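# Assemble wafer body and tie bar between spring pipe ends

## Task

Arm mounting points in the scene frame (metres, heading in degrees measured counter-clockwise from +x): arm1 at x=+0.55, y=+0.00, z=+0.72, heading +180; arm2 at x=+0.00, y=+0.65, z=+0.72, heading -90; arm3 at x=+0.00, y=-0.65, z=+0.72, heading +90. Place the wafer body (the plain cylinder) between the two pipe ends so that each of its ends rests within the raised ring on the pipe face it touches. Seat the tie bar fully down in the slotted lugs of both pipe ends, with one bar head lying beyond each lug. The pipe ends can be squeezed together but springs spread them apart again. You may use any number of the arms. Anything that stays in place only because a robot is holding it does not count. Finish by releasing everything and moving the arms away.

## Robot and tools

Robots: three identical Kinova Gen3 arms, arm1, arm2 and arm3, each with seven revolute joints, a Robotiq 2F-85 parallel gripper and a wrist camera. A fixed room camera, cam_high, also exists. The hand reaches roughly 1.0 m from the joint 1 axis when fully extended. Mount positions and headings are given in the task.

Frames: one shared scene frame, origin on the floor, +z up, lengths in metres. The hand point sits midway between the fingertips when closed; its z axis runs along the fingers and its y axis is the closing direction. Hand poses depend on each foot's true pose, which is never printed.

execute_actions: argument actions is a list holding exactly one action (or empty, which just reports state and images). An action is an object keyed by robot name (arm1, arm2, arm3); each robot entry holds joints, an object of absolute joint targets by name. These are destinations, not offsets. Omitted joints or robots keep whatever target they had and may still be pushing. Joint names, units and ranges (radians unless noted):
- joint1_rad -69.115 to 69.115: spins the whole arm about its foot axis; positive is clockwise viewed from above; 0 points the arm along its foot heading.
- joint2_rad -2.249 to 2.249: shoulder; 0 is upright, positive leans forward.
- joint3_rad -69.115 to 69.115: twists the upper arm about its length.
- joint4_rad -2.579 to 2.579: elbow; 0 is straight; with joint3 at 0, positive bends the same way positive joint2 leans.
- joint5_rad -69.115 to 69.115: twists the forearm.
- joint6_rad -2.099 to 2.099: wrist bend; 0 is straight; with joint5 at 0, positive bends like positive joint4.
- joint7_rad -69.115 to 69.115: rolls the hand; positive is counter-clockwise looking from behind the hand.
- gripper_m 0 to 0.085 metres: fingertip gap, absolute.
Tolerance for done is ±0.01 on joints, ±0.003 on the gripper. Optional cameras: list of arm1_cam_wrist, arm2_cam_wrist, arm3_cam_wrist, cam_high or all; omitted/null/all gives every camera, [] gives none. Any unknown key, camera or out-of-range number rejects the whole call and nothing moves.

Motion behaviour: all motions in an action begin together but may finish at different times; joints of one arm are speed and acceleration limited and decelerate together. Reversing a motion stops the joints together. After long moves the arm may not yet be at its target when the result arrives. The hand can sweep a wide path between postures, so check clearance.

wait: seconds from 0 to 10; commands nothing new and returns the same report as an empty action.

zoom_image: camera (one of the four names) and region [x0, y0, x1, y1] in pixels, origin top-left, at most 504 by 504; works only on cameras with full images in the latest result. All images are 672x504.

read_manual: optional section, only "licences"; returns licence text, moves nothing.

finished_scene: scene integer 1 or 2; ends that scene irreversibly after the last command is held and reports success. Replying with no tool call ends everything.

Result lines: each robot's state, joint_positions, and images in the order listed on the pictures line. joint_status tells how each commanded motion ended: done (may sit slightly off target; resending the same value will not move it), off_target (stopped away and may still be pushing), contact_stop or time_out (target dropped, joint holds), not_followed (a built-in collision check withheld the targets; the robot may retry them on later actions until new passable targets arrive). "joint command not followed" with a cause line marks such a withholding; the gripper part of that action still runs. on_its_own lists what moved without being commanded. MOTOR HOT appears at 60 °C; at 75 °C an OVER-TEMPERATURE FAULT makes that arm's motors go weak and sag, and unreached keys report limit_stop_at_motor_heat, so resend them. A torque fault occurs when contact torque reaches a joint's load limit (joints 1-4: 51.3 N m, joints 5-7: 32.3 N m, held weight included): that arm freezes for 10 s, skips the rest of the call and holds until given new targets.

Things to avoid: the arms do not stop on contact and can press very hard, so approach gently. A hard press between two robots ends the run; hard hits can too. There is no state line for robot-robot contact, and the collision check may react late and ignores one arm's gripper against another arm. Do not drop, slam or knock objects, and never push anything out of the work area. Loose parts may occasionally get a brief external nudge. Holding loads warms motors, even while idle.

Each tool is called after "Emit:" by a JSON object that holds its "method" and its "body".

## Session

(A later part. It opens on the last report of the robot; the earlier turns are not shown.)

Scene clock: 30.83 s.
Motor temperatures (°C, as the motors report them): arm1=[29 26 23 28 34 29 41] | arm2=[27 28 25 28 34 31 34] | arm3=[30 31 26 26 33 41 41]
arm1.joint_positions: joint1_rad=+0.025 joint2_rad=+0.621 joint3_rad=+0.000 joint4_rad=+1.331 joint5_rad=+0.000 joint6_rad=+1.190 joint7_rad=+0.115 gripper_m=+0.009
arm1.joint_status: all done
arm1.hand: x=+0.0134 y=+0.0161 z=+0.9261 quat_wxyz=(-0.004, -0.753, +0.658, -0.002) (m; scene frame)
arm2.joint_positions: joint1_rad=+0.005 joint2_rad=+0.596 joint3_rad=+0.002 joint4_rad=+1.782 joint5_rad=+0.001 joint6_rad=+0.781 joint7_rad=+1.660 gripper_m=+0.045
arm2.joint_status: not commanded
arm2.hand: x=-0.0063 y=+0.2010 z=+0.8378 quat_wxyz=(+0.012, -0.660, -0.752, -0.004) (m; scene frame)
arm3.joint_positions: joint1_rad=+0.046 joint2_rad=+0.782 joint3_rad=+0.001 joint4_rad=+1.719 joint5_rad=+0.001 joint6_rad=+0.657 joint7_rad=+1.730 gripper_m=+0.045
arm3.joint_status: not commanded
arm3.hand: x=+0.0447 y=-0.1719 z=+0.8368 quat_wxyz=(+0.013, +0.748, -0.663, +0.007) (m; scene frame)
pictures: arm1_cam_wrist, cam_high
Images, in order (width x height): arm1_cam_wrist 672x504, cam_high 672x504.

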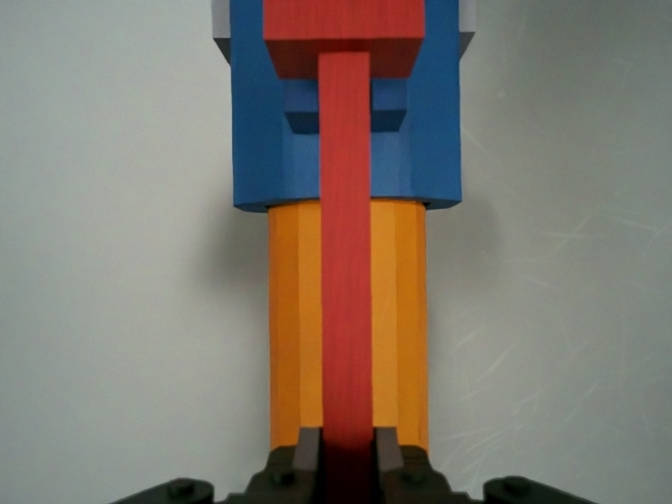

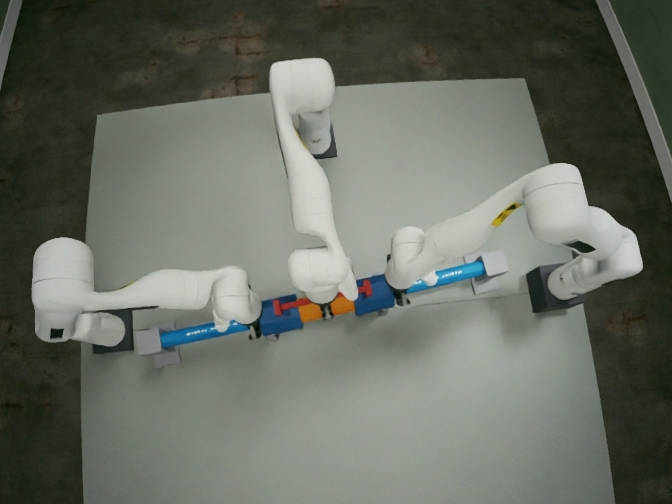

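Emit:
{"method": "execute_actions", "body": {"actions": [{"arm1":{"joints":{"joint1_rad":0.013,"joint7_rad":0.103}}}]}}

Scene clock: 31.60 s.
Motor temperatures (°C, as the motors report them): arm1=[29 26 23 28 34 29 41] | arm2=[27 28 25 28 34 31 34] | arm3=[30 31 26 26 33 41 41]
arm1.joint_positions: joint1_rad=+0.013 joint2_rad=+0.621 joint3_rad=+0.000 joint4_rad=+1.331 joint5_rad=+0.000 joint6_rad=+1.190 joint7_rad=+0.103 gripper_m=+0.009
arm1.joint_status: all done
arm1.hand: x=+0.0133 y=+0.0097 z=+0.9261 quat_wxyz=(-0.004, -0.753, +0.658, -0.002) (m; scene frame)
arm2.joint_positions: joint1_rad=+0.005 joint2_rad=+0.596 joint3_rad=+0.002 joint4_rad=+1.782 joint5_rad=+0.001 joint6_rad=+0.781 joint7_rad=+1.660 gripper_m=+0.045
arm2.joint_status: not commanded
arm2.hand: x=-0.0063 y=+0.2010 z=+0.8378 quat_wxyz=(+0.012, -0.660, -0.752, -0.004) (m; scene frame)
arm3.joint_positions: joint1_rad=+0.046 joint2_rad=+0.782 joint3_rad=+0.001 joint4_rad=+1.719 joint5_rad=+0.001 joint6_rad=+0.657 joint7_rad=+1.730 gripper_m=+0.045
arm3.joint_status: not commanded
arm3.hand: x=+0.0447 y=-0.1719 z=+0.8368 quat_wxyz=(+0.013, +0.748, -0.663, +0.007) (m; scene frame)
pictures: arm1_cam_wrist, arm2_cam_wrist, arm3_cam_wrist, cam_high
Images, in order (width x height): arm1_cam_wrist 672x504, arm2_cam_wrist 672x504, arm3_cam_wrist 672x504, cam_high 672x504.

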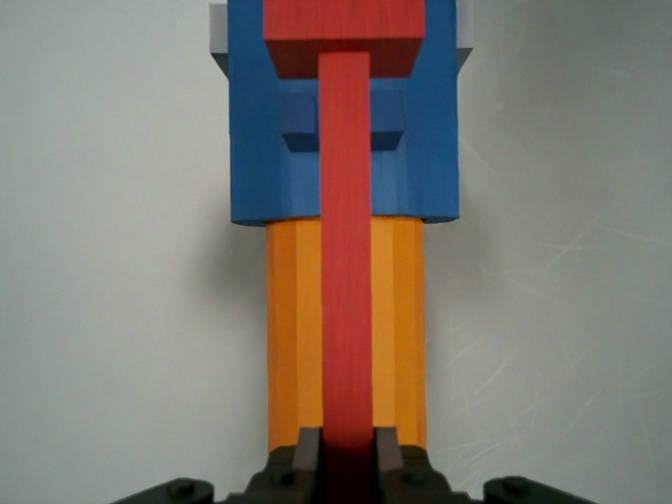

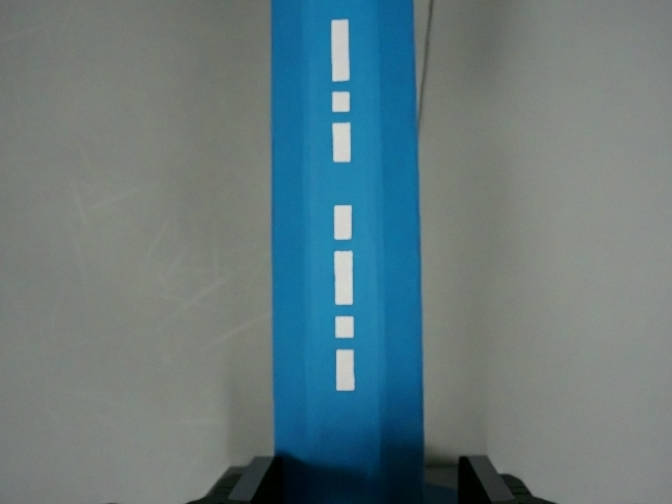

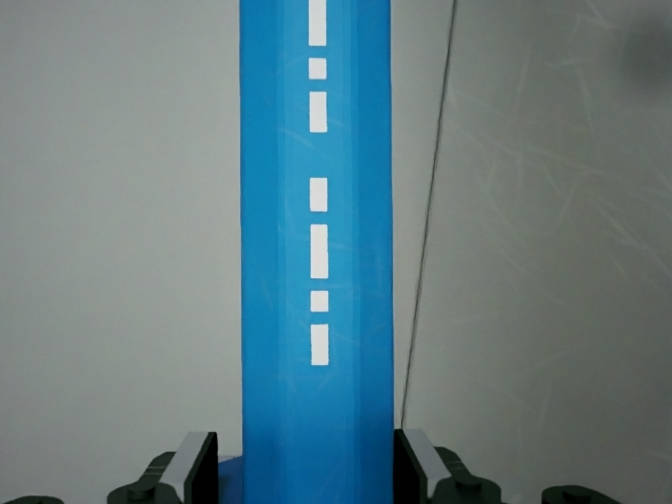

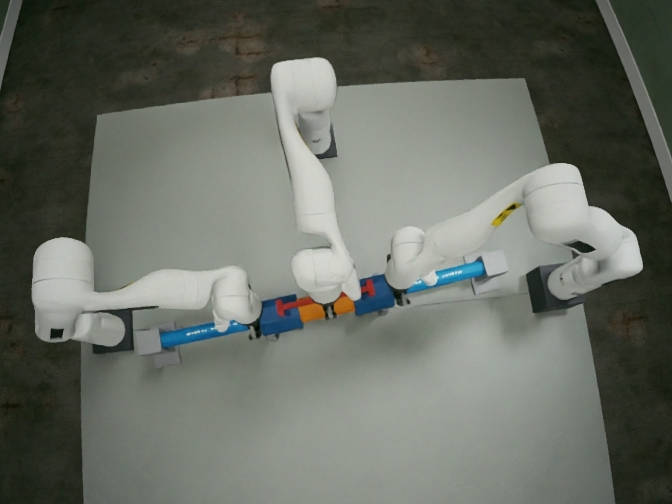

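Emit:
{"method": "execute_actions", "body": {"actions": [{"arm1":{"joints":{"joint2_rad":0.6595,"joint4_rad":1.389,"joint6_rad":1.093}}}], "cameras": ["arm1_cam_wrist","cam_high"]}}

Emit:
{"method": "zoom_image", "body": {"camera": "cam_high", "region": [220, 250, 440, 360]}}

Scene clock: 33.87 s.
Motor temperatures (°C, as the motors report them): arm1=[29 26 23 28 34 29 41] | arm2=[27 28 25 28 34 31 34] | arm3=[30 31 26 26 33 41 41]
arm1.joint_positions: joint1_rad=+0.012 joint2_rad=+0.632 joint3_rad=+0.000 joint4_rad=+1.385 joint5_rad=+0.001 joint6_rad=+1.105 joint7_rad=+0.103 gripper_m=+0.009
arm1.joint_status: joint2_rad time_out (moved +0.010 of +0.038); joint6_rad time_out (moved -0.085 of -0.097); the others done
arm1.hand: x=+0.0116 y=+0.0091 z=+0.9050 quat_wxyz=(-0.010, -0.753, +0.658, +0.006) (m; scene frame)
arm2.joint_positions: joint1_rad=+0.005 joint2_rad=+0.596 joint3_rad=+0.002 joint4_rad=+1.782 joint5_rad=+0.001 joint6_rad=+0.781 joint7_rad=+1.660 gripper_m=+0.045
arm2.joint_status: not commanded
arm2.hand: x=-0.0062 y=+0.2010 z=+0.8379 quat_wxyz=(+0.012, -0.659, -0.752, -0.004) (m; scene frame)
arm3.joint_positions: joint1_rad=+0.046 joint2_rad=+0.782 joint3_rad=+0.001 joint4_rad=+1.718 joint5_rad=+0.001 joint6_rad=+0.656 joint7_rad=+1.730 gripper_m=+0.045
arm3.joint_status: not commanded
arm3.hand: x=+0.0443 y=-0.1708 z=+0.8374 quat_wxyz=(+0.012, +0.748, -0.663, +0.006) (m; scene frame)
pictures: arm1_cam_wrist, cam_high
Images, in order (width x height): arm1_cam_wrist 672x504, cam_high 672x504.

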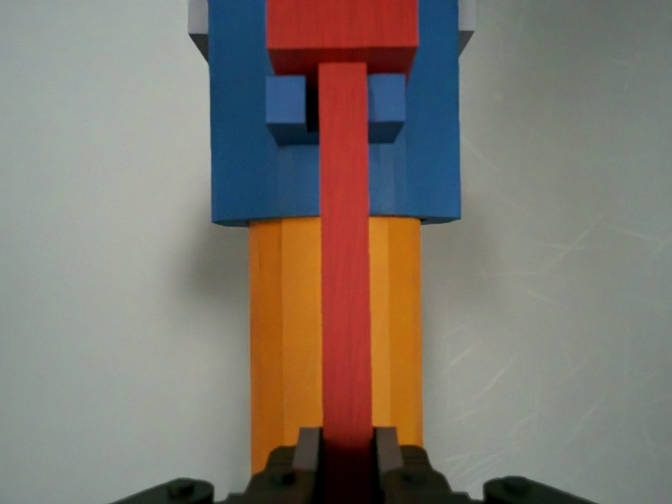

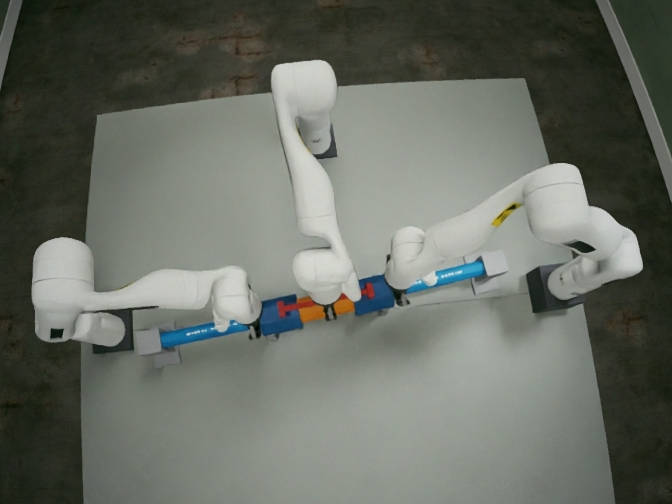

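Region (220, 250, 440, 360) of cam_high's 672x504 image, scaled by 2.291, with more detail than that image has.

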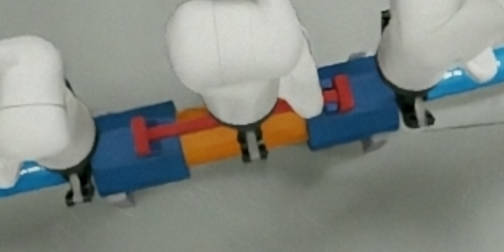

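Emit:
{"method": "execute_actions", "body": {"actions": [{"arm1":{"joints":{"joint2_rad":0.625,"joint4_rad":1.345,"joint6_rad":1.17}}}], "cameras": []}}

Emit:
{"method": "execute_actions", "body": {"actions": [{"arm1":{"joints":{"joint7_rad":-3.039}}}], "cameras": ["arm1_cam_wrist"]}}

Scene clock: 34.70 s.
Motor temperatures (°C, as the motors report them): arm1=[29 26 23 28 34 29 41] | arm2=[27 28 25 28 34 31 34] | arm3=[30 31 26 26 33 41 41]
arm1.joint_positions: joint1_rad=+0.013 joint2_rad=+0.626 joint3_rad=+0.000 joint4_rad=+1.346 joint5_rad=+0.000 joint6_rad=+1.170 joint7_rad=+0.103 gripper_m=+0.009
arm1.joint_status: all done
arm1.hand: x=+0.0140 y=+0.0096 z=+0.9191 quat_wxyz=(-0.004, -0.753, +0.658, -0.002) (m; scene frame)
arm2.joint_positions: joint1_rad=+0.005 joint2_rad=+0.596 joint3_rad=+0.002 joint4_rad=+1.782 joint5_rad=+0.001 joint6_rad=+0.781 joint7_rad=+1.660 gripper_m=+0.045
arm2.joint_status: not commanded
arm2.hand: x=-0.0062 y=+0.2010 z=+0.8379 quat_wxyz=(+0.012, -0.659, -0.752, -0.004) (m; scene frame)
arm3.joint_positions: joint1_rad=+0.046 joint2_rad=+0.781 joint3_rad=+0.001 joint4_rad=+1.718 joint5_rad=+0.001 joint6_rad=+0.656 joint7_rad=+1.730 gripper_m=+0.045
arm3.joint_status: not commanded
arm3.hand: x=+0.0444 y=-0.1707 z=+0.8374 quat_wxyz=(+0.012, +0.748, -0.663, +0.006) (m; scene frame)
pictures: none
No camera images: the call's "cameras" was empty. Leave "cameras" out to get every camera's image.

Scene clock: 37.80 s.
Motor temperatures (°C, as the motors report them): arm1=[29 26 23 28 34 29 41] | arm2=[27 28 25 28 34 31 34] | arm3=[30 31 26 26 33 41 41]
arm1.joint_positions: joint1_rad=+0.009 joint2_rad=+0.625 joint3_rad=-0.003 joint4_rad=+1.325 joint5_rad=+0.004 joint6_rad=+1.144 joint7_rad=-3.031 gripper_m=+0.009
arm1.joint_status: all done
arm1.hand: x=-0.0033 y=+0.0065 z=+0.9264 quat_wxyz=(-0.017, +0.652, +0.758, -0.019) (m; scene frame)
arm2.joint_positions: joint1_rad=+0.004 joint2_rad=+0.593 joint3_rad=+0.002 joint4_rad=+1.782 joint5_rad=+0.001 joint6_rad=+0.782 joint7_rad=+1.659 gripper_m=+0.045
arm2.joint_status: not commanded
arm2.hand: x=-0.0057 y=+0.2005 z=+0.8392 quat_wxyz=(+0.011, -0.659, -0.752, -0.003) (m; scene frame)
arm3.joint_positions: joint1_rad=+0.046 joint2_rad=+0.781 joint3_rad=+0.001 joint4_rad=+1.718 joint5_rad=+0.001 joint6_rad=+0.656 joint7_rad=+1.730 gripper_m=+0.045
arm3.joint_status: not commanded
arm3.hand: x=+0.0444 y=-0.1707 z=+0.8374 quat_wxyz=(+0.012, +0.748, -0.663, +0.006) (m; scene frame)
pictures: arm1_cam_wrist
Images, in order (width x height): arm1_cam_wrist 672x504.

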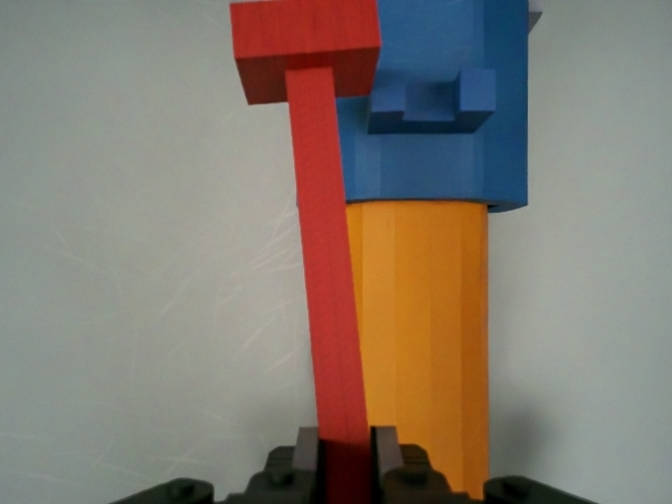

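Emit:
{"method": "execute_actions", "body": {"actions": [{"arm1":{"joints":{"joint1_rad":0.02,"joint2_rad":0.5966,"joint3_rad":0,"joint5_rad":0,"joint4_rad":1.298,"joint6_rad":1.247,"joint7_rad":-3.03}}}], "cameras": ["arm1_cam_wrist"]}}

Scene clock: 38.57 s.
Motor temperatures (°C, as the motors report them): arm1=[29 26 23 28 34 29 41] | arm2=[27 28 25 28 34 31 34] | arm3=[30 31 26 26 33 41 41]
arm1.joint_positions: joint1_rad=+0.020 joint2_rad=+0.598 joint3_rad=+0.000 joint4_rad=+1.299 joint5_rad=+0.000 joint6_rad=+1.247 joint7_rad=-3.030 gripper_m=+0.009
arm1.joint_status: all done
arm1.hand: x=+0.0160 y=+0.0136 z=+0.9480 quat_wxyz=(+0.002, +0.657, +0.753, -0.003) (m; scene frame)
arm2.joint_positions: joint1_rad=+0.005 joint2_rad=+0.594 joint3_rad=+0.002 joint4_rad=+1.782 joint5_rad=+0.001 joint6_rad=+0.781 joint7_rad=+1.660 gripper_m=+0.045
arm2.joint_status: not commanded
arm2.hand: x=-0.0060 y=+0.2002 z=+0.8389 quat_wxyz=(+0.011, -0.660, -0.752, -0.003) (m; scene frame)
arm3.joint_positions: joint1_rad=+0.046 joint2_rad=+0.781 joint3_rad=+0.001 joint4_rad=+1.718 joint5_rad=+0.001 joint6_rad=+0.656 joint7_rad=+1.730 gripper_m=+0.045
arm3.joint_status: not commanded
arm3.hand: x=+0.0444 y=-0.1707 z=+0.8374 quat_wxyz=(+0.012, +0.748, -0.663, +0.006) (m; scene frame)
pictures: arm1_cam_wrist
Images, in order (width x height): arm1_cam_wrist 672x504.

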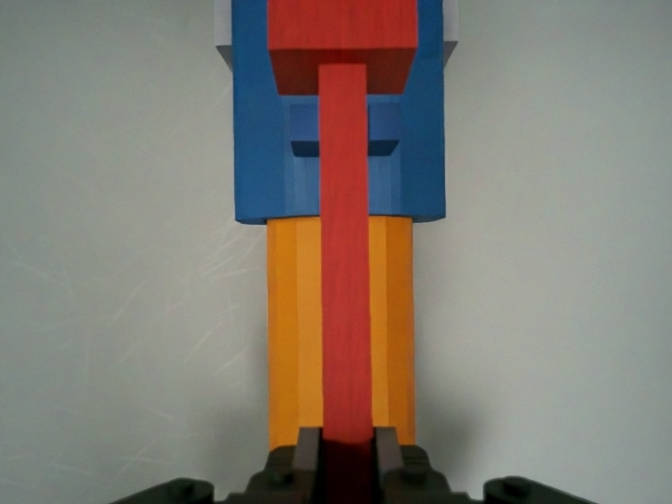

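Emit:
{"method": "execute_actions", "body": {"actions": [{"arm1":{"joints":{"joint1_rad":0.03,"joint2_rad":0.6248,"joint4_rad":1.3595,"joint6_rad":1.1573,"joint7_rad":-3.02}}}], "cameras": ["arm1_cam_wrist","cam_high"]}}

Emit:
{"method": "zoom_image", "body": {"camera": "cam_high", "region": [220, 250, 440, 360]}}

Scene clock: 39.50 s.
Motor temperatures (°C, as the motors report them): arm1=[29 27 23 28 34 29 41] | arm2=[27 28 25 28 34 31 34] | arm3=[30 31 26 26 33 41 41]
arm1.joint_positions: joint1_rad=+0.030 joint2_rad=+0.626 joint3_rad=+0.000 joint4_rad=+1.360 joint5_rad=+0.000 joint6_rad=+1.157 joint7_rad=-3.020 gripper_m=+0.009
arm1.joint_status: all done
arm1.hand: x=+0.0165 y=+0.0187 z=+0.9149 quat_wxyz=(+0.002, +0.657, +0.753, -0.003) (m; scene frame)
arm2.joint_positions: joint1_rad=+0.005 joint2_rad=+0.594 joint3_rad=+0.002 joint4_rad=+1.782 joint5_rad=+0.001 joint6_rad=+0.781 joint7_rad=+1.660 gripper_m=+0.045
arm2.joint_status: not commanded
arm2.hand: x=-0.0060 y=+0.2002 z=+0.8389 quat_wxyz=(+0.011, -0.660, -0.752, -0.003) (m; scene frame)
arm3.joint_positions: joint1_rad=+0.046 joint2_rad=+0.781 joint3_rad=+0.001 joint4_rad=+1.718 joint5_rad=+0.001 joint6_rad=+0.656 joint7_rad=+1.730 gripper_m=+0.045
arm3.joint_status: not commanded
arm3.hand: x=+0.0444 y=-0.1707 z=+0.8374 quat_wxyz=(+0.012, +0.748, -0.663, +0.006) (m; scene frame)
pictures: arm1_cam_wrist, cam_high
Images, in order (width x height): arm1_cam_wrist 672x504, cam_high 672x504.

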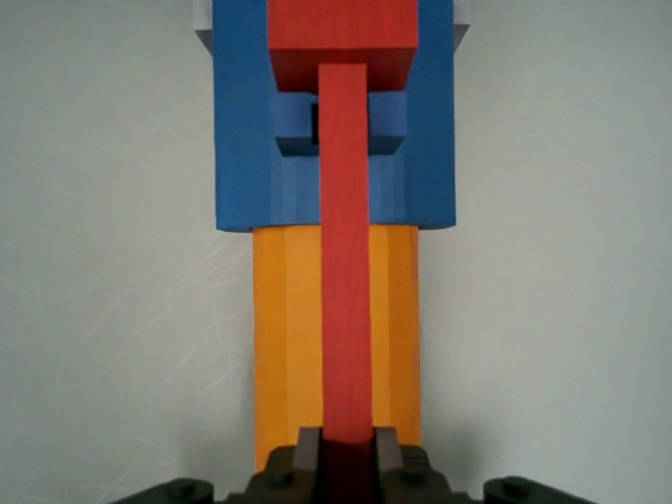

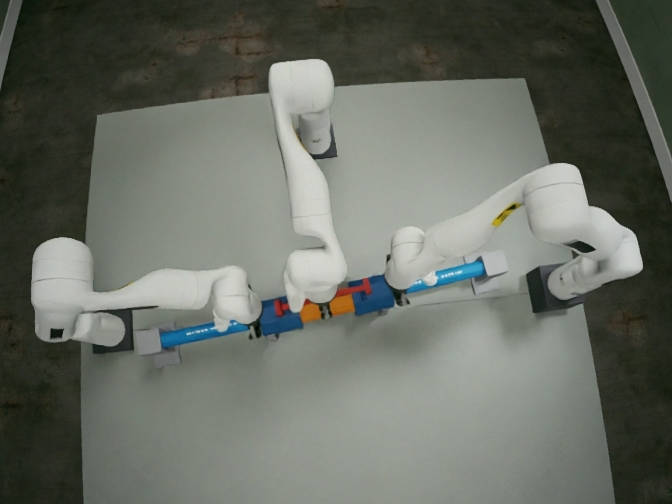

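Region (220, 250, 440, 360) of cam_high's 672x504 image, scaled by 2.291, with more detail than that image has.

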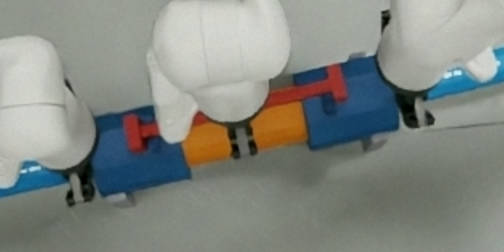

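Emit:
{"method": "execute_actions", "body": {"actions": [{"arm1":{"joints":{"joint1_rad":0.038,"joint7_rad":-3.012,"joint2_rad":0.628,"joint4_rad":1.354,"joint6_rad":1.16}}}], "cameras": []}}

Emit:
{"method": "execute_actions", "body": {"actions": [{"arm1":{"joints":{"joint2_rad":0.6563,"joint4_rad":1.3953,"joint6_rad":1.09}}}], "cameras": ["arm1_cam_wrist","cam_high"]}}

Emit:
{"method": "zoom_image", "body": {"camera": "cam_high", "region": [220, 250, 440, 360]}}

Scene clock: 40.07 s.
Motor temperatures (°C, as the motors report them): arm1=[29 27 23 28 34 29 41] | arm2=[27 28 25 28 34 31 34] | arm3=[30 31 26 26 33 41 41]
arm1.joint_positions: joint1_rad=+0.038 joint2_rad=+0.629 joint3_rad=+0.000 joint4_rad=+1.355 joint5_rad=+0.000 joint6_rad=+1.160 joint7_rad=-3.012 gripper_m=+0.009
arm1.joint_status: all done
arm1.hand: x=+0.0154 y=+0.0229 z=+0.9148 quat_wxyz=(+0.003, +0.657, +0.753, -0.003) (m; scene frame)
arm2.joint_positions: joint1_rad=+0.005 joint2_rad=+0.594 joint3_rad=+0.002 joint4_rad=+1.782 joint5_rad=+0.001 joint6_rad=+0.781 joint7_rad=+1.660 gripper_m=+0.045
arm2.joint_status: not commanded
arm2.hand: x=-0.0060 y=+0.2002 z=+0.8389 quat_wxyz=(+0.011, -0.660, -0.752, -0.003) (m; scene frame)
arm3.joint_positions: joint1_rad=+0.046 joint2_rad=+0.781 joint3_rad=+0.001 joint4_rad=+1.718 joint5_rad=+0.001 joint6_rad=+0.656 joint7_rad=+1.730 gripper_m=+0.045
arm3.joint_status: not commanded
arm3.hand: x=+0.0444 y=-0.1707 z=+0.8374 quat_wxyz=(+0.012, +0.748, -0.663, +0.006) (m; scene frame)
pictures: none
No camera images: the call's "cameras" was empty. Leave "cameras" out to get every camera's image.

Scene clock: 42.20 s.
Motor temperatures (°C, as the motors report them): arm1=[29 27 23 28 34 29 41] | arm2=[27 28 25 28 34 31 34] | arm3=[30 31 26 26 33 41 41]
arm1.joint_positions: joint1_rad=+0.038 joint2_rad=+0.631 joint3_rad=+0.000 joint4_rad=+1.390 joint5_rad=+0.000 joint6_rad=+1.099 joint7_rad=-3.012 gripper_m=+0.009
arm1.joint_status: joint2_rad time_out (moved +0.002 of +0.027); the others done
arm1.hand: x=+0.0123 y=+0.0229 z=+0.9035 quat_wxyz=(-0.006, +0.658, +0.753, -0.011) (m; scene frame)
arm2.joint_positions: joint1_rad=+0.004 joint2_rad=+0.595 joint3_rad=+0.002 joint4_rad=+1.781 joint5_rad=+0.001 joint6_rad=+0.780 joint7_rad=+1.659 gripper_m=+0.045
arm2.joint_status: not commanded
arm2.hand: x=-0.0059 y=+0.1999 z=+0.8387 quat_wxyz=(+0.011, -0.660, -0.752, -0.003) (m; scene frame)
arm3.joint_positions: joint1_rad=+0.046 joint2_rad=+0.781 joint3_rad=+0.001 joint4_rad=+1.718 joint5_rad=+0.001 joint6_rad=+0.656 joint7_rad=+1.730 gripper_m=+0.045
arm3.joint_status: not commanded
arm3.hand: x=+0.0444 y=-0.1707 z=+0.8375 quat_wxyz=(+0.012, +0.748, -0.663, +0.006) (m; scene frame)
pictures: arm1_cam_wrist, cam_high
Images, in order (width x height): arm1_cam_wrist 672x504, cam_high 672x504.

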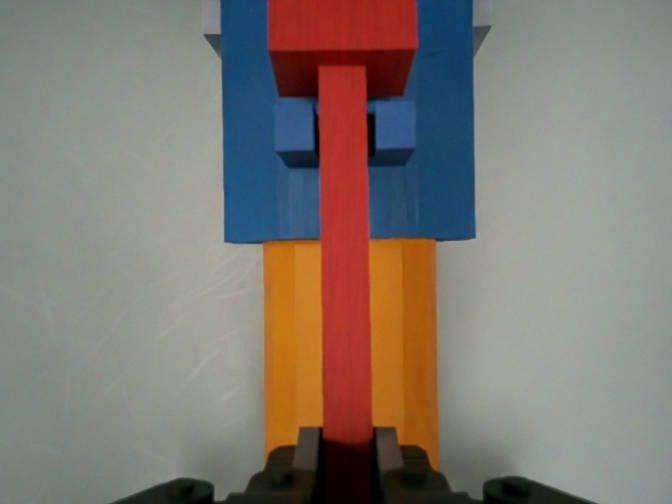

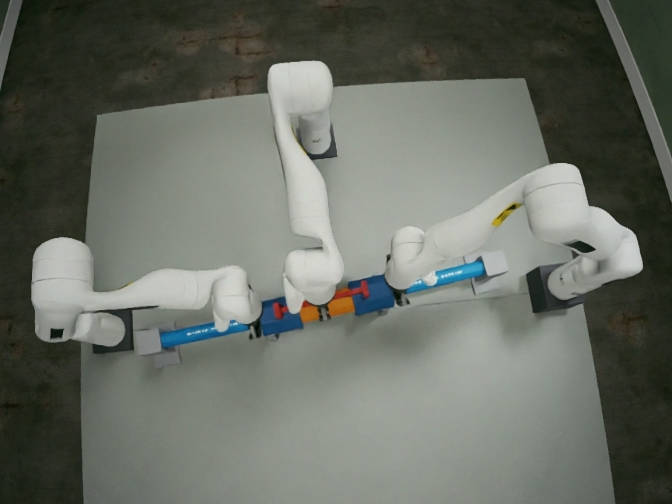

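Region (220, 250, 440, 360) of cam_high's 672x504 image, scaled by 2.291, with more detail than that image has.

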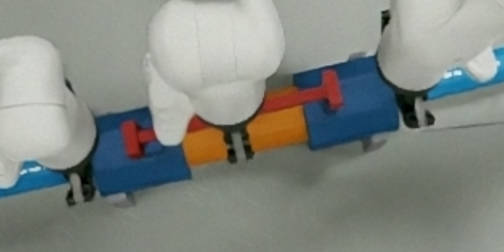

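Emit:
{"method": "execute_actions", "body": {"actions": [{"arm1":{"joints":{"joint1_rad":0.034,"joint7_rad":-3.016,"joint2_rad":0.6563,"joint4_rad":1.3953,"joint6_rad":1.09}},"arm3":{"joints":{"joint2_rad":0.7849,"joint4_rad":1.6932,"joint6_rad":0.6635}}}], "cameras": ["arm1_cam_wrist","cam_high"]}}

Emit:
{"method": "zoom_image", "body": {"camera": "cam_high", "region": [220, 250, 440, 360]}}

Scene clock: 44.37 s.
Motor temperatures (°C, as the motors report them): arm1=[29 27 23 28 34 29 41] | arm2=[27 28 25 28 34 31 34] | arm3=[30 32 26 26 33 41 41]
arm1.joint_positions: joint1_rad=+0.036 joint2_rad=+0.632 joint3_rad=+0.000 joint4_rad=+1.389 joint5_rad=+0.000 joint6_rad=+1.097 joint7_rad=-3.015 gripper_m=+0.009
arm1.joint_status: joint2_rad time_out (moved +0.001 of +0.025); the others done
arm1.hand: x=+0.0114 y=+0.0219 z=+0.9036 quat_wxyz=(-0.007, +0.658, +0.753, -0.011) (m; scene frame)
arm2.joint_positions: joint1_rad=+0.004 joint2_rad=+0.595 joint3_rad=+0.002 joint4_rad=+1.781 joint5_rad=+0.001 joint6_rad=+0.780 joint7_rad=+1.659 gripper_m=+0.045
arm2.joint_status: not commanded
arm2.hand: x=-0.0058 y=+0.1999 z=+0.8387 quat_wxyz=(+0.011, -0.660, -0.752, -0.003) (m; scene frame)
arm3.joint_positions: joint1_rad=+0.046 joint2_rad=+0.787 joint3_rad=+0.001 joint4_rad=+1.708 joint5_rad=+0.001 joint6_rad=+0.678 joint7_rad=+1.730 gripper_m=+0.045
arm3.joint_status: joint4_rad time_out (moved -0.009 of -0.024); joint6_rad time_out (moved +0.022 of +0.007); the others done
arm3.hand: x=+0.0439 y=-0.1738 z=+0.8364 quat_wxyz=(+0.019, +0.748, -0.663, +0.011) (m; scene frame)
pictures: arm1_cam_wrist, cam_high
Images, in order (width x height): arm1_cam_wrist 672x504, cam_high 672x504.

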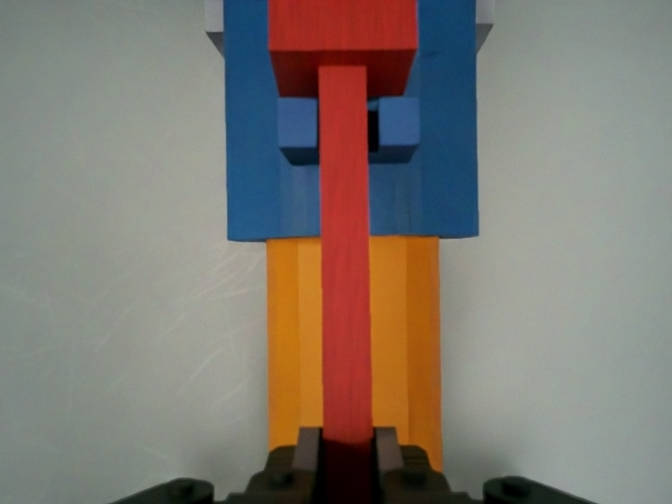

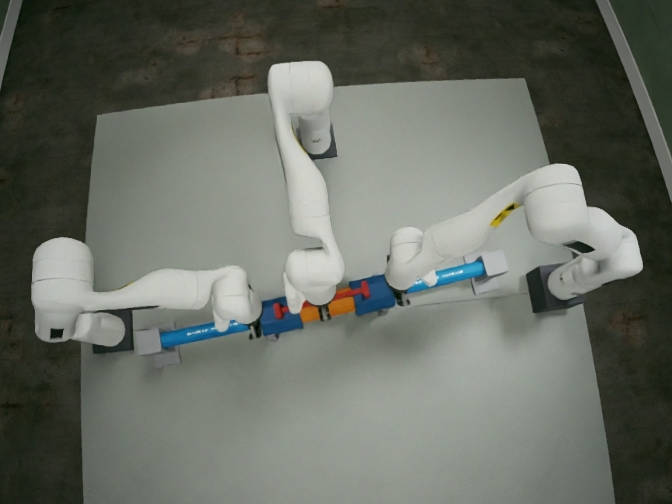

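Region (220, 250, 440, 360) of cam_high's 672x504 image, scaled by 2.291, with more detail than that image has.

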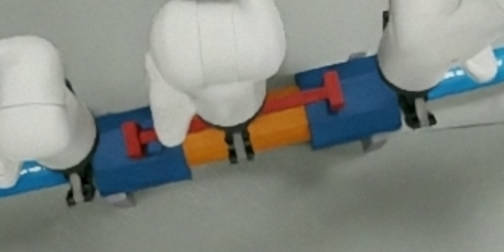

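Emit:
{"method": "execute_actions", "body": {"actions": [{"arm1":{"joints":{"joint1_rad":0.036,"joint7_rad":-3.015,"joint2_rad":0.651,"joint4_rad":1.4057,"joint6_rad":1.085}},"arm3":{"joints":{"joint2_rad":0.7776,"joint4_rad":1.7119,"joint6_rad":0.652}}}], "cameras": ["arm1_cam_wrist","cam_high"]}}

Emit:
{"method": "zoom_image", "body": {"camera": "cam_high", "region": [320, 260, 400, 310]}}

Scene clock: 46.73 s.
Motor temperatures (°C, as the motors report them): arm1=[29 27 23 28 34 29 41] | arm2=[27 28 25 28 34 31 34] | arm3=[30 32 26 26 33 41 41]
arm1.joint_positions: joint1_rad=+0.037 joint2_rad=+0.628 joint3_rad=+0.000 joint4_rad=+1.396 joint5_rad=+0.000 joint6_rad=+1.087 joint7_rad=-3.015 gripper_m=+0.009
arm1.joint_status: joint2_rad time_out (moved -0.004 of +0.019); the others done
arm1.hand: x=+0.0110 y=+0.0222 z=+0.9038 quat_wxyz=(-0.009, +0.658, +0.753, -0.014) (m; scene frame)
arm2.joint_positions: joint1_rad=+0.005 joint2_rad=+0.595 joint3_rad=+0.002 joint4_rad=+1.781 joint5_rad=+0.001 joint6_rad=+0.780 joint7_rad=+1.659 gripper_m=+0.045
arm2.joint_status: not commanded
arm2.hand: x=-0.0060 y=+0.1999 z=+0.8387 quat_wxyz=(+0.011, -0.660, -0.752, -0.003) (m; scene frame)
arm3.joint_positions: joint1_rad=+0.046 joint2_rad=+0.782 joint3_rad=+0.001 joint4_rad=+1.720 joint5_rad=+0.001 joint6_rad=+0.658 joint7_rad=+1.731 gripper_m=+0.045
arm3.joint_status: all done
arm3.hand: x=+0.0442 y=-0.1727 z=+0.8369 quat_wxyz=(+0.013, +0.749, -0.663, +0.007) (m; scene frame)
pictures: arm1_cam_wrist, cam_high
Images, in order (width x height): arm1_cam_wrist 672x504, cam_high 672x504.

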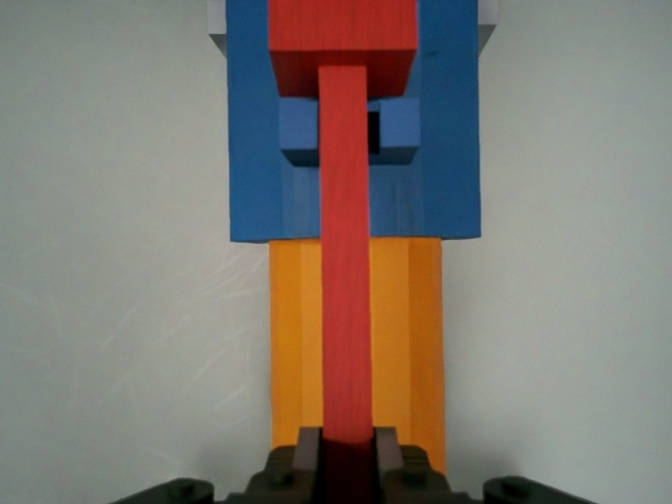

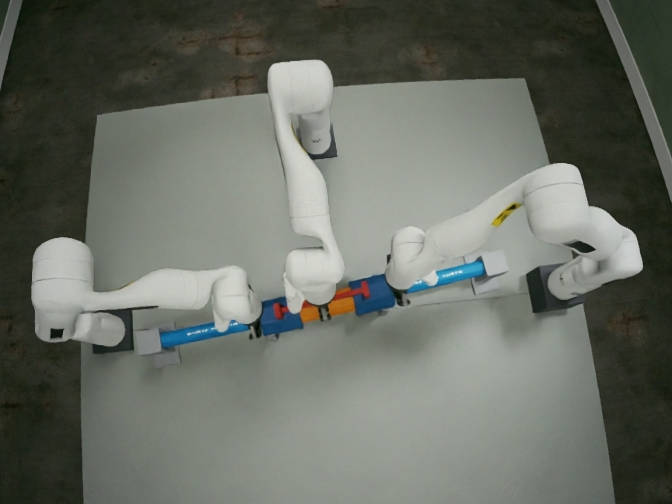

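Region (320, 260, 400, 310) of cam_high's 672x504 image, scaled by 6.300, with more detail than that image has; it fills the top 315 rows of this view, and the rest is white.

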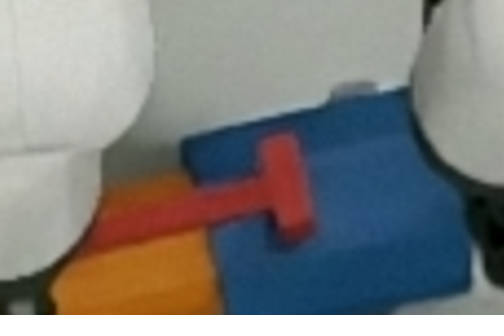

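Emit:
{"method": "execute_actions", "body": {"actions": [{"arm1":{"joints":{"joint2_rad":0.58,"joint4_rad":1.28,"joint6_rad":1.28}}}], "cameras": []}}

Emit:
{"method": "execute_actions", "body": {"actions": [{"arm1":{"joints":{"joint1_rad":0.015,"joint2_rad":0.197,"joint4_rad":2.491,"joint6_rad":-0.368,"joint7_rad":-1.5}}}], "cameras": ["arm1_cam_wrist"]}}

Scene clock: 48.00 s.
Motor temperatures (°C, as the motors report them): arm1=[29 27 23 28 34 29 41] | arm2=[27 28 25 28 34 31 34] | arm3=[30 32 26 26 33 41 41]
arm1.joint_positions: joint1_rad=+0.036 joint2_rad=+0.581 joint3_rad=+0.000 joint4_rad=+1.281 joint5_rad=+0.000 joint6_rad=+1.280 joint7_rad=-3.015 gripper_m=+0.009
arm1.joint_status: all done
arm1.hand: x=+0.0183 y=+0.0225 z=+0.9622 quat_wxyz=(+0.002, +0.658, +0.753, -0.004) (m; scene frame)
arm2.joint_positions: joint1_rad=+0.004 joint2_rad=+0.595 joint3_rad=+0.002 joint4_rad=+1.781 joint5_rad=+0.001 joint6_rad=+0.780 joint7_rad=+1.659 gripper_m=+0.045
arm2.joint_status: not commanded
arm2.hand: x=-0.0058 y=+0.1999 z=+0.8387 quat_wxyz=(+0.011, -0.660, -0.752, -0.003) (m; scene frame)
arm3.joint_positions: joint1_rad=+0.046 joint2_rad=+0.782 joint3_rad=+0.001 joint4_rad=+1.720 joint5_rad=+0.001 joint6_rad=+0.658 joint7_rad=+1.731 gripper_m=+0.045
arm3.joint_status: not commanded
arm3.hand: x=+0.0442 y=-0.1727 z=+0.8369 quat_wxyz=(+0.013, +0.749, -0.663, +0.007) (m; scene frame)
pictures: none
No camera images: the call's "cameras" was empty. Leave "cameras" out to get every camera's image.

Scene clock: 50.57 s.
Motor temperatures (°C, as the motors report them): arm1=[29 27 23 28 34 29 41] | arm2=[27 28 25 28 34 31 34] | arm3=[30 32 26 26 33 41 41]
arm1.joint_positions: joint1_rad=+0.015 joint2_rad=+0.198 joint3_rad=+0.000 joint4_rad=+2.492 joint5_rad=+0.000 joint6_rad=-0.367 joint7_rad=-1.500 gripper_m=+0.009
arm1.joint_status: all done
arm1.hand: x=+0.1025 y=+0.0133 z=+0.9290 quat_wxyz=(-0.399, -0.044, +0.916, +0.005) (m; scene frame)
arm2.joint_positions: joint1_rad=+0.004 joint2_rad=+0.595 joint3_rad=+0.002 joint4_rad=+1.781 joint5_rad=+0.001 joint6_rad=+0.780 joint7_rad=+1.659 gripper_m=+0.045
arm2.joint_status: not commanded
arm2.hand: x=-0.0058 y=+0.1999 z=+0.8387 quat_wxyz=(+0.011, -0.660, -0.752, -0.003) (m; scene frame)
arm3.joint_positions: joint1_rad=+0.046 joint2_rad=+0.782 joint3_rad=+0.001 joint4_rad=+1.720 joint5_rad=+0.001 joint6_rad=+0.658 joint7_rad=+1.731 gripper_m=+0.045
arm3.joint_status: not commanded
arm3.hand: x=+0.0442 y=-0.1727 z=+0.8369 quat_wxyz=(+0.013, +0.749, -0.663, +0.007) (m; scene frame)
pictures: arm1_cam_wrist
Images, in order (width x height): arm1_cam_wrist 672x504.

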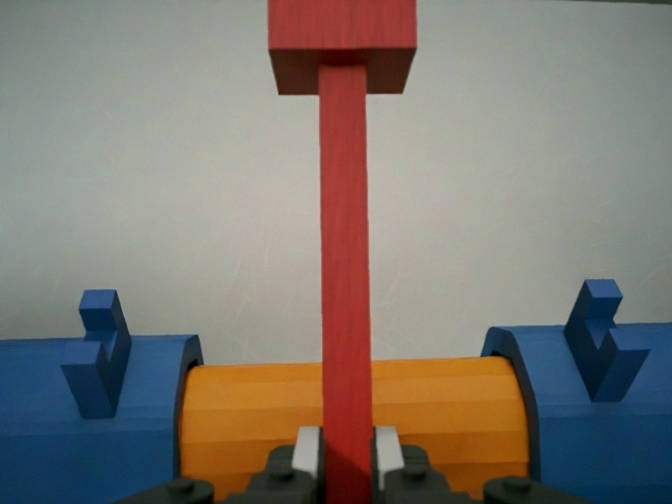

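Emit:
{"method": "execute_actions", "body": {"actions": [{"arm2":{"joints":{"joint2_rad":0.6065,"joint4_rad":1.7458,"joint6_rad":0.7893}}}], "cameras": ["arm1_cam_wrist"]}}

Scene clock: 52.70 s.
Motor temperatures (°C, as the motors report them): arm1=[29 27 23 28 34 29 41] | arm2=[27 28 25 29 34 31 34] | arm3=[30 32 26 26 33 41 41]
arm1.joint_positions: joint1_rad=+0.015 joint2_rad=+0.198 joint3_rad=+0.000 joint4_rad=+2.492 joint5_rad=+0.000 joint6_rad=-0.367 joint7_rad=-1.500 gripper_m=+0.009
arm1.joint_status: not commanded
arm1.hand: x=+0.1025 y=+0.0133 z=+0.9290 quat_wxyz=(-0.399, -0.044, +0.916, +0.005) (m; scene frame)
arm2.joint_positions: joint1_rad=+0.004 joint2_rad=+0.604 joint3_rad=+0.002 joint4_rad=+1.764 joint5_rad=+0.001 joint6_rad=+0.810 joint7_rad=+1.660 gripper_m=+0.045
arm2.joint_status: joint4_rad time_out (moved -0.017 of -0.035); joint6_rad time_out (moved +0.030 of +0.009); the others done
arm2.hand: x=-0.0058 y=+0.2018 z=+0.8383 quat_wxyz=(+0.018, -0.659, -0.752, -0.011) (m; scene frame)
arm3.joint_positions: joint1_rad=+0.046 joint2_rad=+0.782 joint3_rad=+0.001 joint4_rad=+1.719 joint5_rad=+0.001 joint6_rad=+0.658 joint7_rad=+1.730 gripper_m=+0.045
arm3.joint_status: not commanded
arm3.hand: x=+0.0443 y=-0.1723 z=+0.8369 quat_wxyz=(+0.013, +0.748, -0.663, +0.007) (m; scene frame)
pictures: arm1_cam_wrist
Images, in order (width x height): arm1_cam_wrist 672x504.

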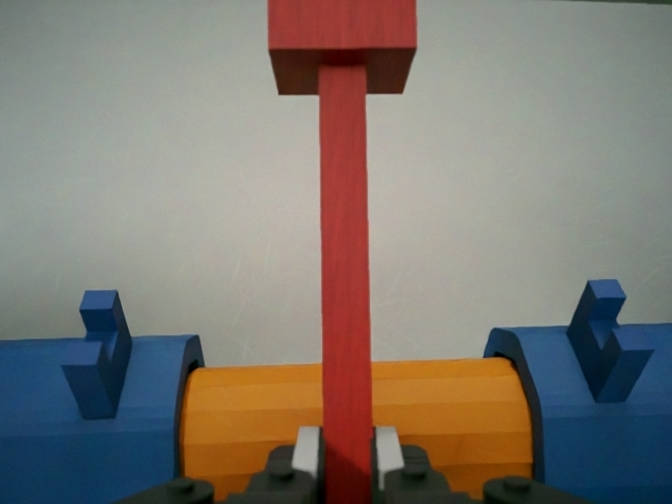

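Emit:
{"method": "execute_actions", "body": {"actions": [{"arm1":{"joints":{"joint1_rad":0.04,"joint2_rad":0.58,"joint4_rad":1.28,"joint6_rad":1.28,"joint7_rad":-3.011}},"arm2":{"joints":{"joint2_rad":0.593,"joint4_rad":1.7744,"joint6_rad":0.774}}}], "cameras": []}}

Emit:
{"method": "execute_actions", "body": {"actions": [{"arm1":{"joints":{"joint2_rad":0.6375,"joint4_rad":1.379,"joint6_rad":1.125}}}], "cameras": ["arm1_cam_wrist"]}}

Scene clock: 55.43 s.
Motor temperatures (°C, as the motors report them): arm1=[29 27 23 28 34 29 41] | arm2=[27 28 25 29 34 31 34] | arm3=[30 32 26 26 33 41 41]
arm1.joint_positions: joint1_rad=+0.040 joint2_rad=+0.581 joint3_rad=+0.000 joint4_rad=+1.281 joint5_rad=+0.000 joint6_rad=+1.280 joint7_rad=-3.011 gripper_m=+0.009
arm1.joint_status: all done
arm1.hand: x=+0.0183 y=+0.0244 z=+0.9622 quat_wxyz=(+0.002, +0.658, +0.753, -0.004) (m; scene frame)
arm2.joint_positions: joint1_rad=+0.004 joint2_rad=+0.595 joint3_rad=+0.002 joint4_rad=+1.783 joint5_rad=+0.001 joint6_rad=+0.782 joint7_rad=+1.659 gripper_m=+0.045
arm2.joint_status: all done
arm2.hand: x=-0.0058 y=+0.2012 z=+0.8383 quat_wxyz=(+0.012, -0.659, -0.752, -0.004) (m; scene frame)
arm3.joint_positions: joint1_rad=+0.046 joint2_rad=+0.782 joint3_rad=+0.001 joint4_rad=+1.719 joint5_rad=+0.001 joint6_rad=+0.658 joint7_rad=+1.730 gripper_m=+0.045
arm3.joint_status: not commanded
arm3.hand: x=+0.0443 y=-0.1723 z=+0.8369 quat_wxyz=(+0.013, +0.748, -0.663, +0.007) (m; scene frame)
pictures: none
No camera images: the call's "cameras" was empty. Leave "cameras" out to get every camera's image.

Scene clock: 56.40 s.
Motor temperatures (°C, as the motors report them): arm1=[29 27 23 28 34 29 41] | arm2=[27 28 25 29 34 31 34] | arm3=[30 32 26 26 33 41 41]
arm1.joint_positions: joint1_rad=+0.039 joint2_rad=+0.628 joint3_rad=+0.000 joint4_rad=+1.376 joint5_rad=+0.001 joint6_rad=+1.128 joint7_rad=-3.012 gripper_m=+0.009
arm1.joint_status: all done
arm1.hand: x=+0.0150 y=+0.0240 z=+0.9093 quat_wxyz=(-0.002, +0.658, +0.753, -0.006) (m; scene frame)
arm2.joint_positions: joint1_rad=+0.004 joint2_rad=+0.595 joint3_rad=+0.002 joint4_rad=+1.783 joint5_rad=+0.001 joint6_rad=+0.782 joint7_rad=+1.659 gripper_m=+0.045
arm2.joint_status: not commanded
arm2.hand: x=-0.0058 y=+0.2012 z=+0.8383 quat_wxyz=(+0.012, -0.659, -0.752, -0.004) (m; scene frame)
arm3.joint_positions: joint1_rad=+0.046 joint2_rad=+0.782 joint3_rad=+0.001 joint4_rad=+1.719 joint5_rad=+0.001 joint6_rad=+0.658 joint7_rad=+1.730 gripper_m=+0.045
arm3.joint_status: not commanded
arm3.hand: x=+0.0443 y=-0.1723 z=+0.8369 quat_wxyz=(+0.013, +0.748, -0.663, +0.007) (m; scene frame)
pictures: arm1_cam_wrist
Images, in order (width x height): arm1_cam_wrist 672x504.

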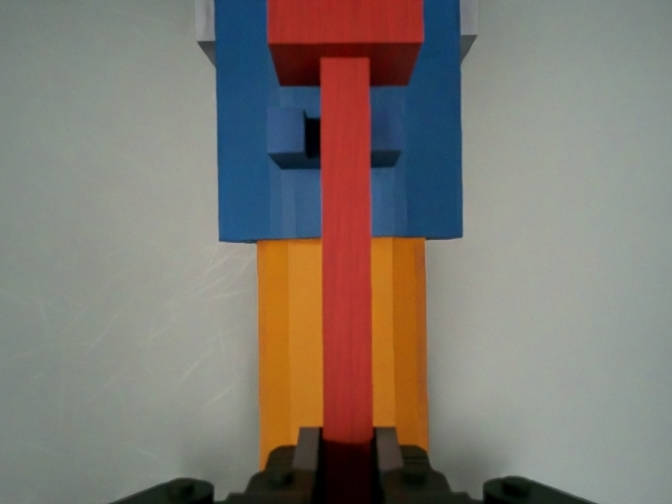

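Emit:
{"method": "execute_actions", "body": {"actions": [{"arm1":{"joints":{"joint1_rad":0.03,"joint7_rad":-3.02,"joint2_rad":0.6595,"joint4_rad":1.389,"joint6_rad":1.093}},"arm2":{"joints":{"joint2_rad":0.6065,"joint4_rad":1.7458,"joint6_rad":0.76}},"arm3":{"joints":{"joint2_rad":0.7849,"joint4_rad":1.6932,"joint6_rad":0.635}}}], "cameras": ["arm1_cam_wrist","cam_high"]}}

Emit:
{"method": "zoom_image", "body": {"camera": "cam_high", "region": [220, 250, 440, 360]}}

Scene clock: 58.50 s.
Motor temperatures (°C, as the motors report them): arm1=[29 27 23 28 34 29 41] | arm2=[27 28 25 29 34 31 34] | arm3=[30 32 26 26 33 41 41]
arm1.joint_positions: joint1_rad=+0.033 joint2_rad=+0.635 joint3_rad=+0.000 joint4_rad=+1.383 joint5_rad=-0.001 joint6_rad=+1.100 joint7_rad=-3.020 gripper_m=+0.009
arm1.joint_status: joint2_rad time_out (moved +0.007 of +0.032); the others done
arm1.hand: x=+0.0097 y=+0.0203 z=+0.9038 quat_wxyz=(-0.007, +0.659, +0.752, -0.012) (m; scene frame)
arm2.joint_positions: joint1_rad=+0.005 joint2_rad=+0.601 joint3_rad=+0.003 joint4_rad=+1.774 joint5_rad=+0.002 joint6_rad=+0.793 joint7_rad=+1.660 gripper_m=+0.045
arm2.joint_status: joint4_rad time_out (moved -0.009 of -0.037); joint6_rad time_out (moved +0.011 of -0.022); the others done
arm2.hand: x=-0.0067 y=+0.2012 z=+0.8375 quat_wxyz=(+0.015, -0.660, -0.751, -0.007) (m; scene frame)
arm3.joint_positions: joint1_rad=+0.046 joint2_rad=+0.788 joint3_rad=+0.000 joint4_rad=+1.717 joint5_rad=+0.001 joint6_rad=+0.659 joint7_rad=+1.730 gripper_m=+0.045
arm3.joint_status: joint4_rad time_out (moved -0.002 of -0.026); joint6_rad time_out (moved +0.001 of -0.023); the others done
arm3.hand: x=+0.0438 y=-0.1732 z=+0.8343 quat_wxyz=(+0.015, +0.748, -0.663, +0.008) (m; scene frame)
pictures: arm1_cam_wrist, cam_high
Images, in order (width x height): arm1_cam_wrist 672x504, cam_high 672x504.

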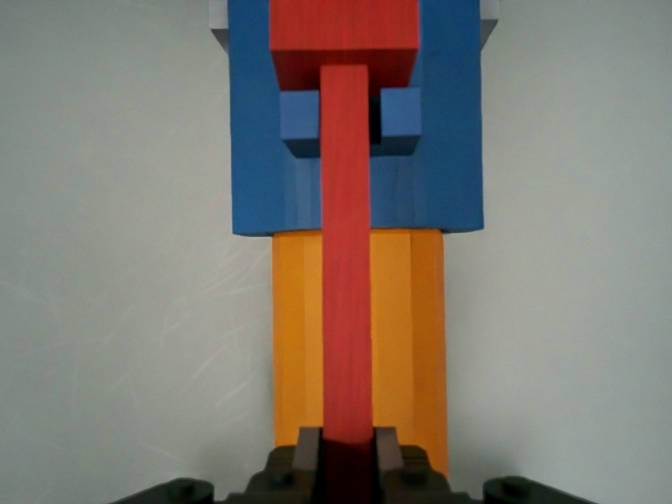

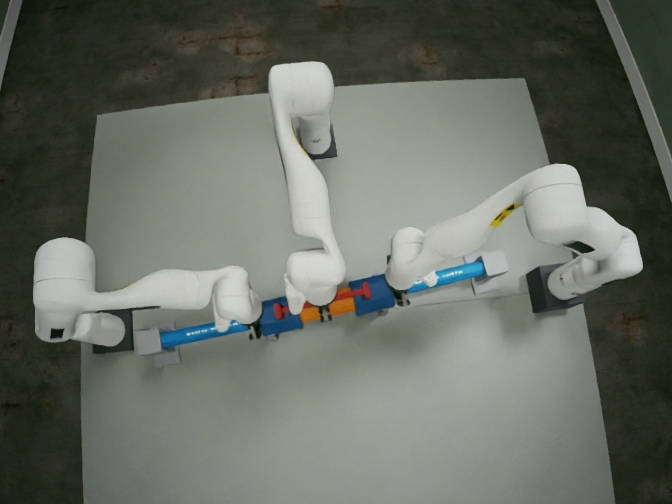

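Region (220, 250, 440, 360) of cam_high's 672x504 image, scaled by 2.291, with more detail than that image has.

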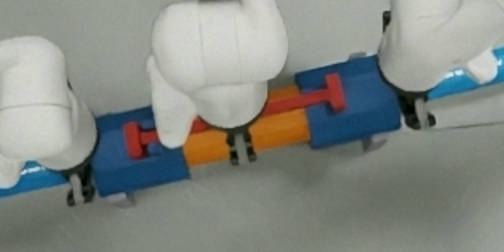

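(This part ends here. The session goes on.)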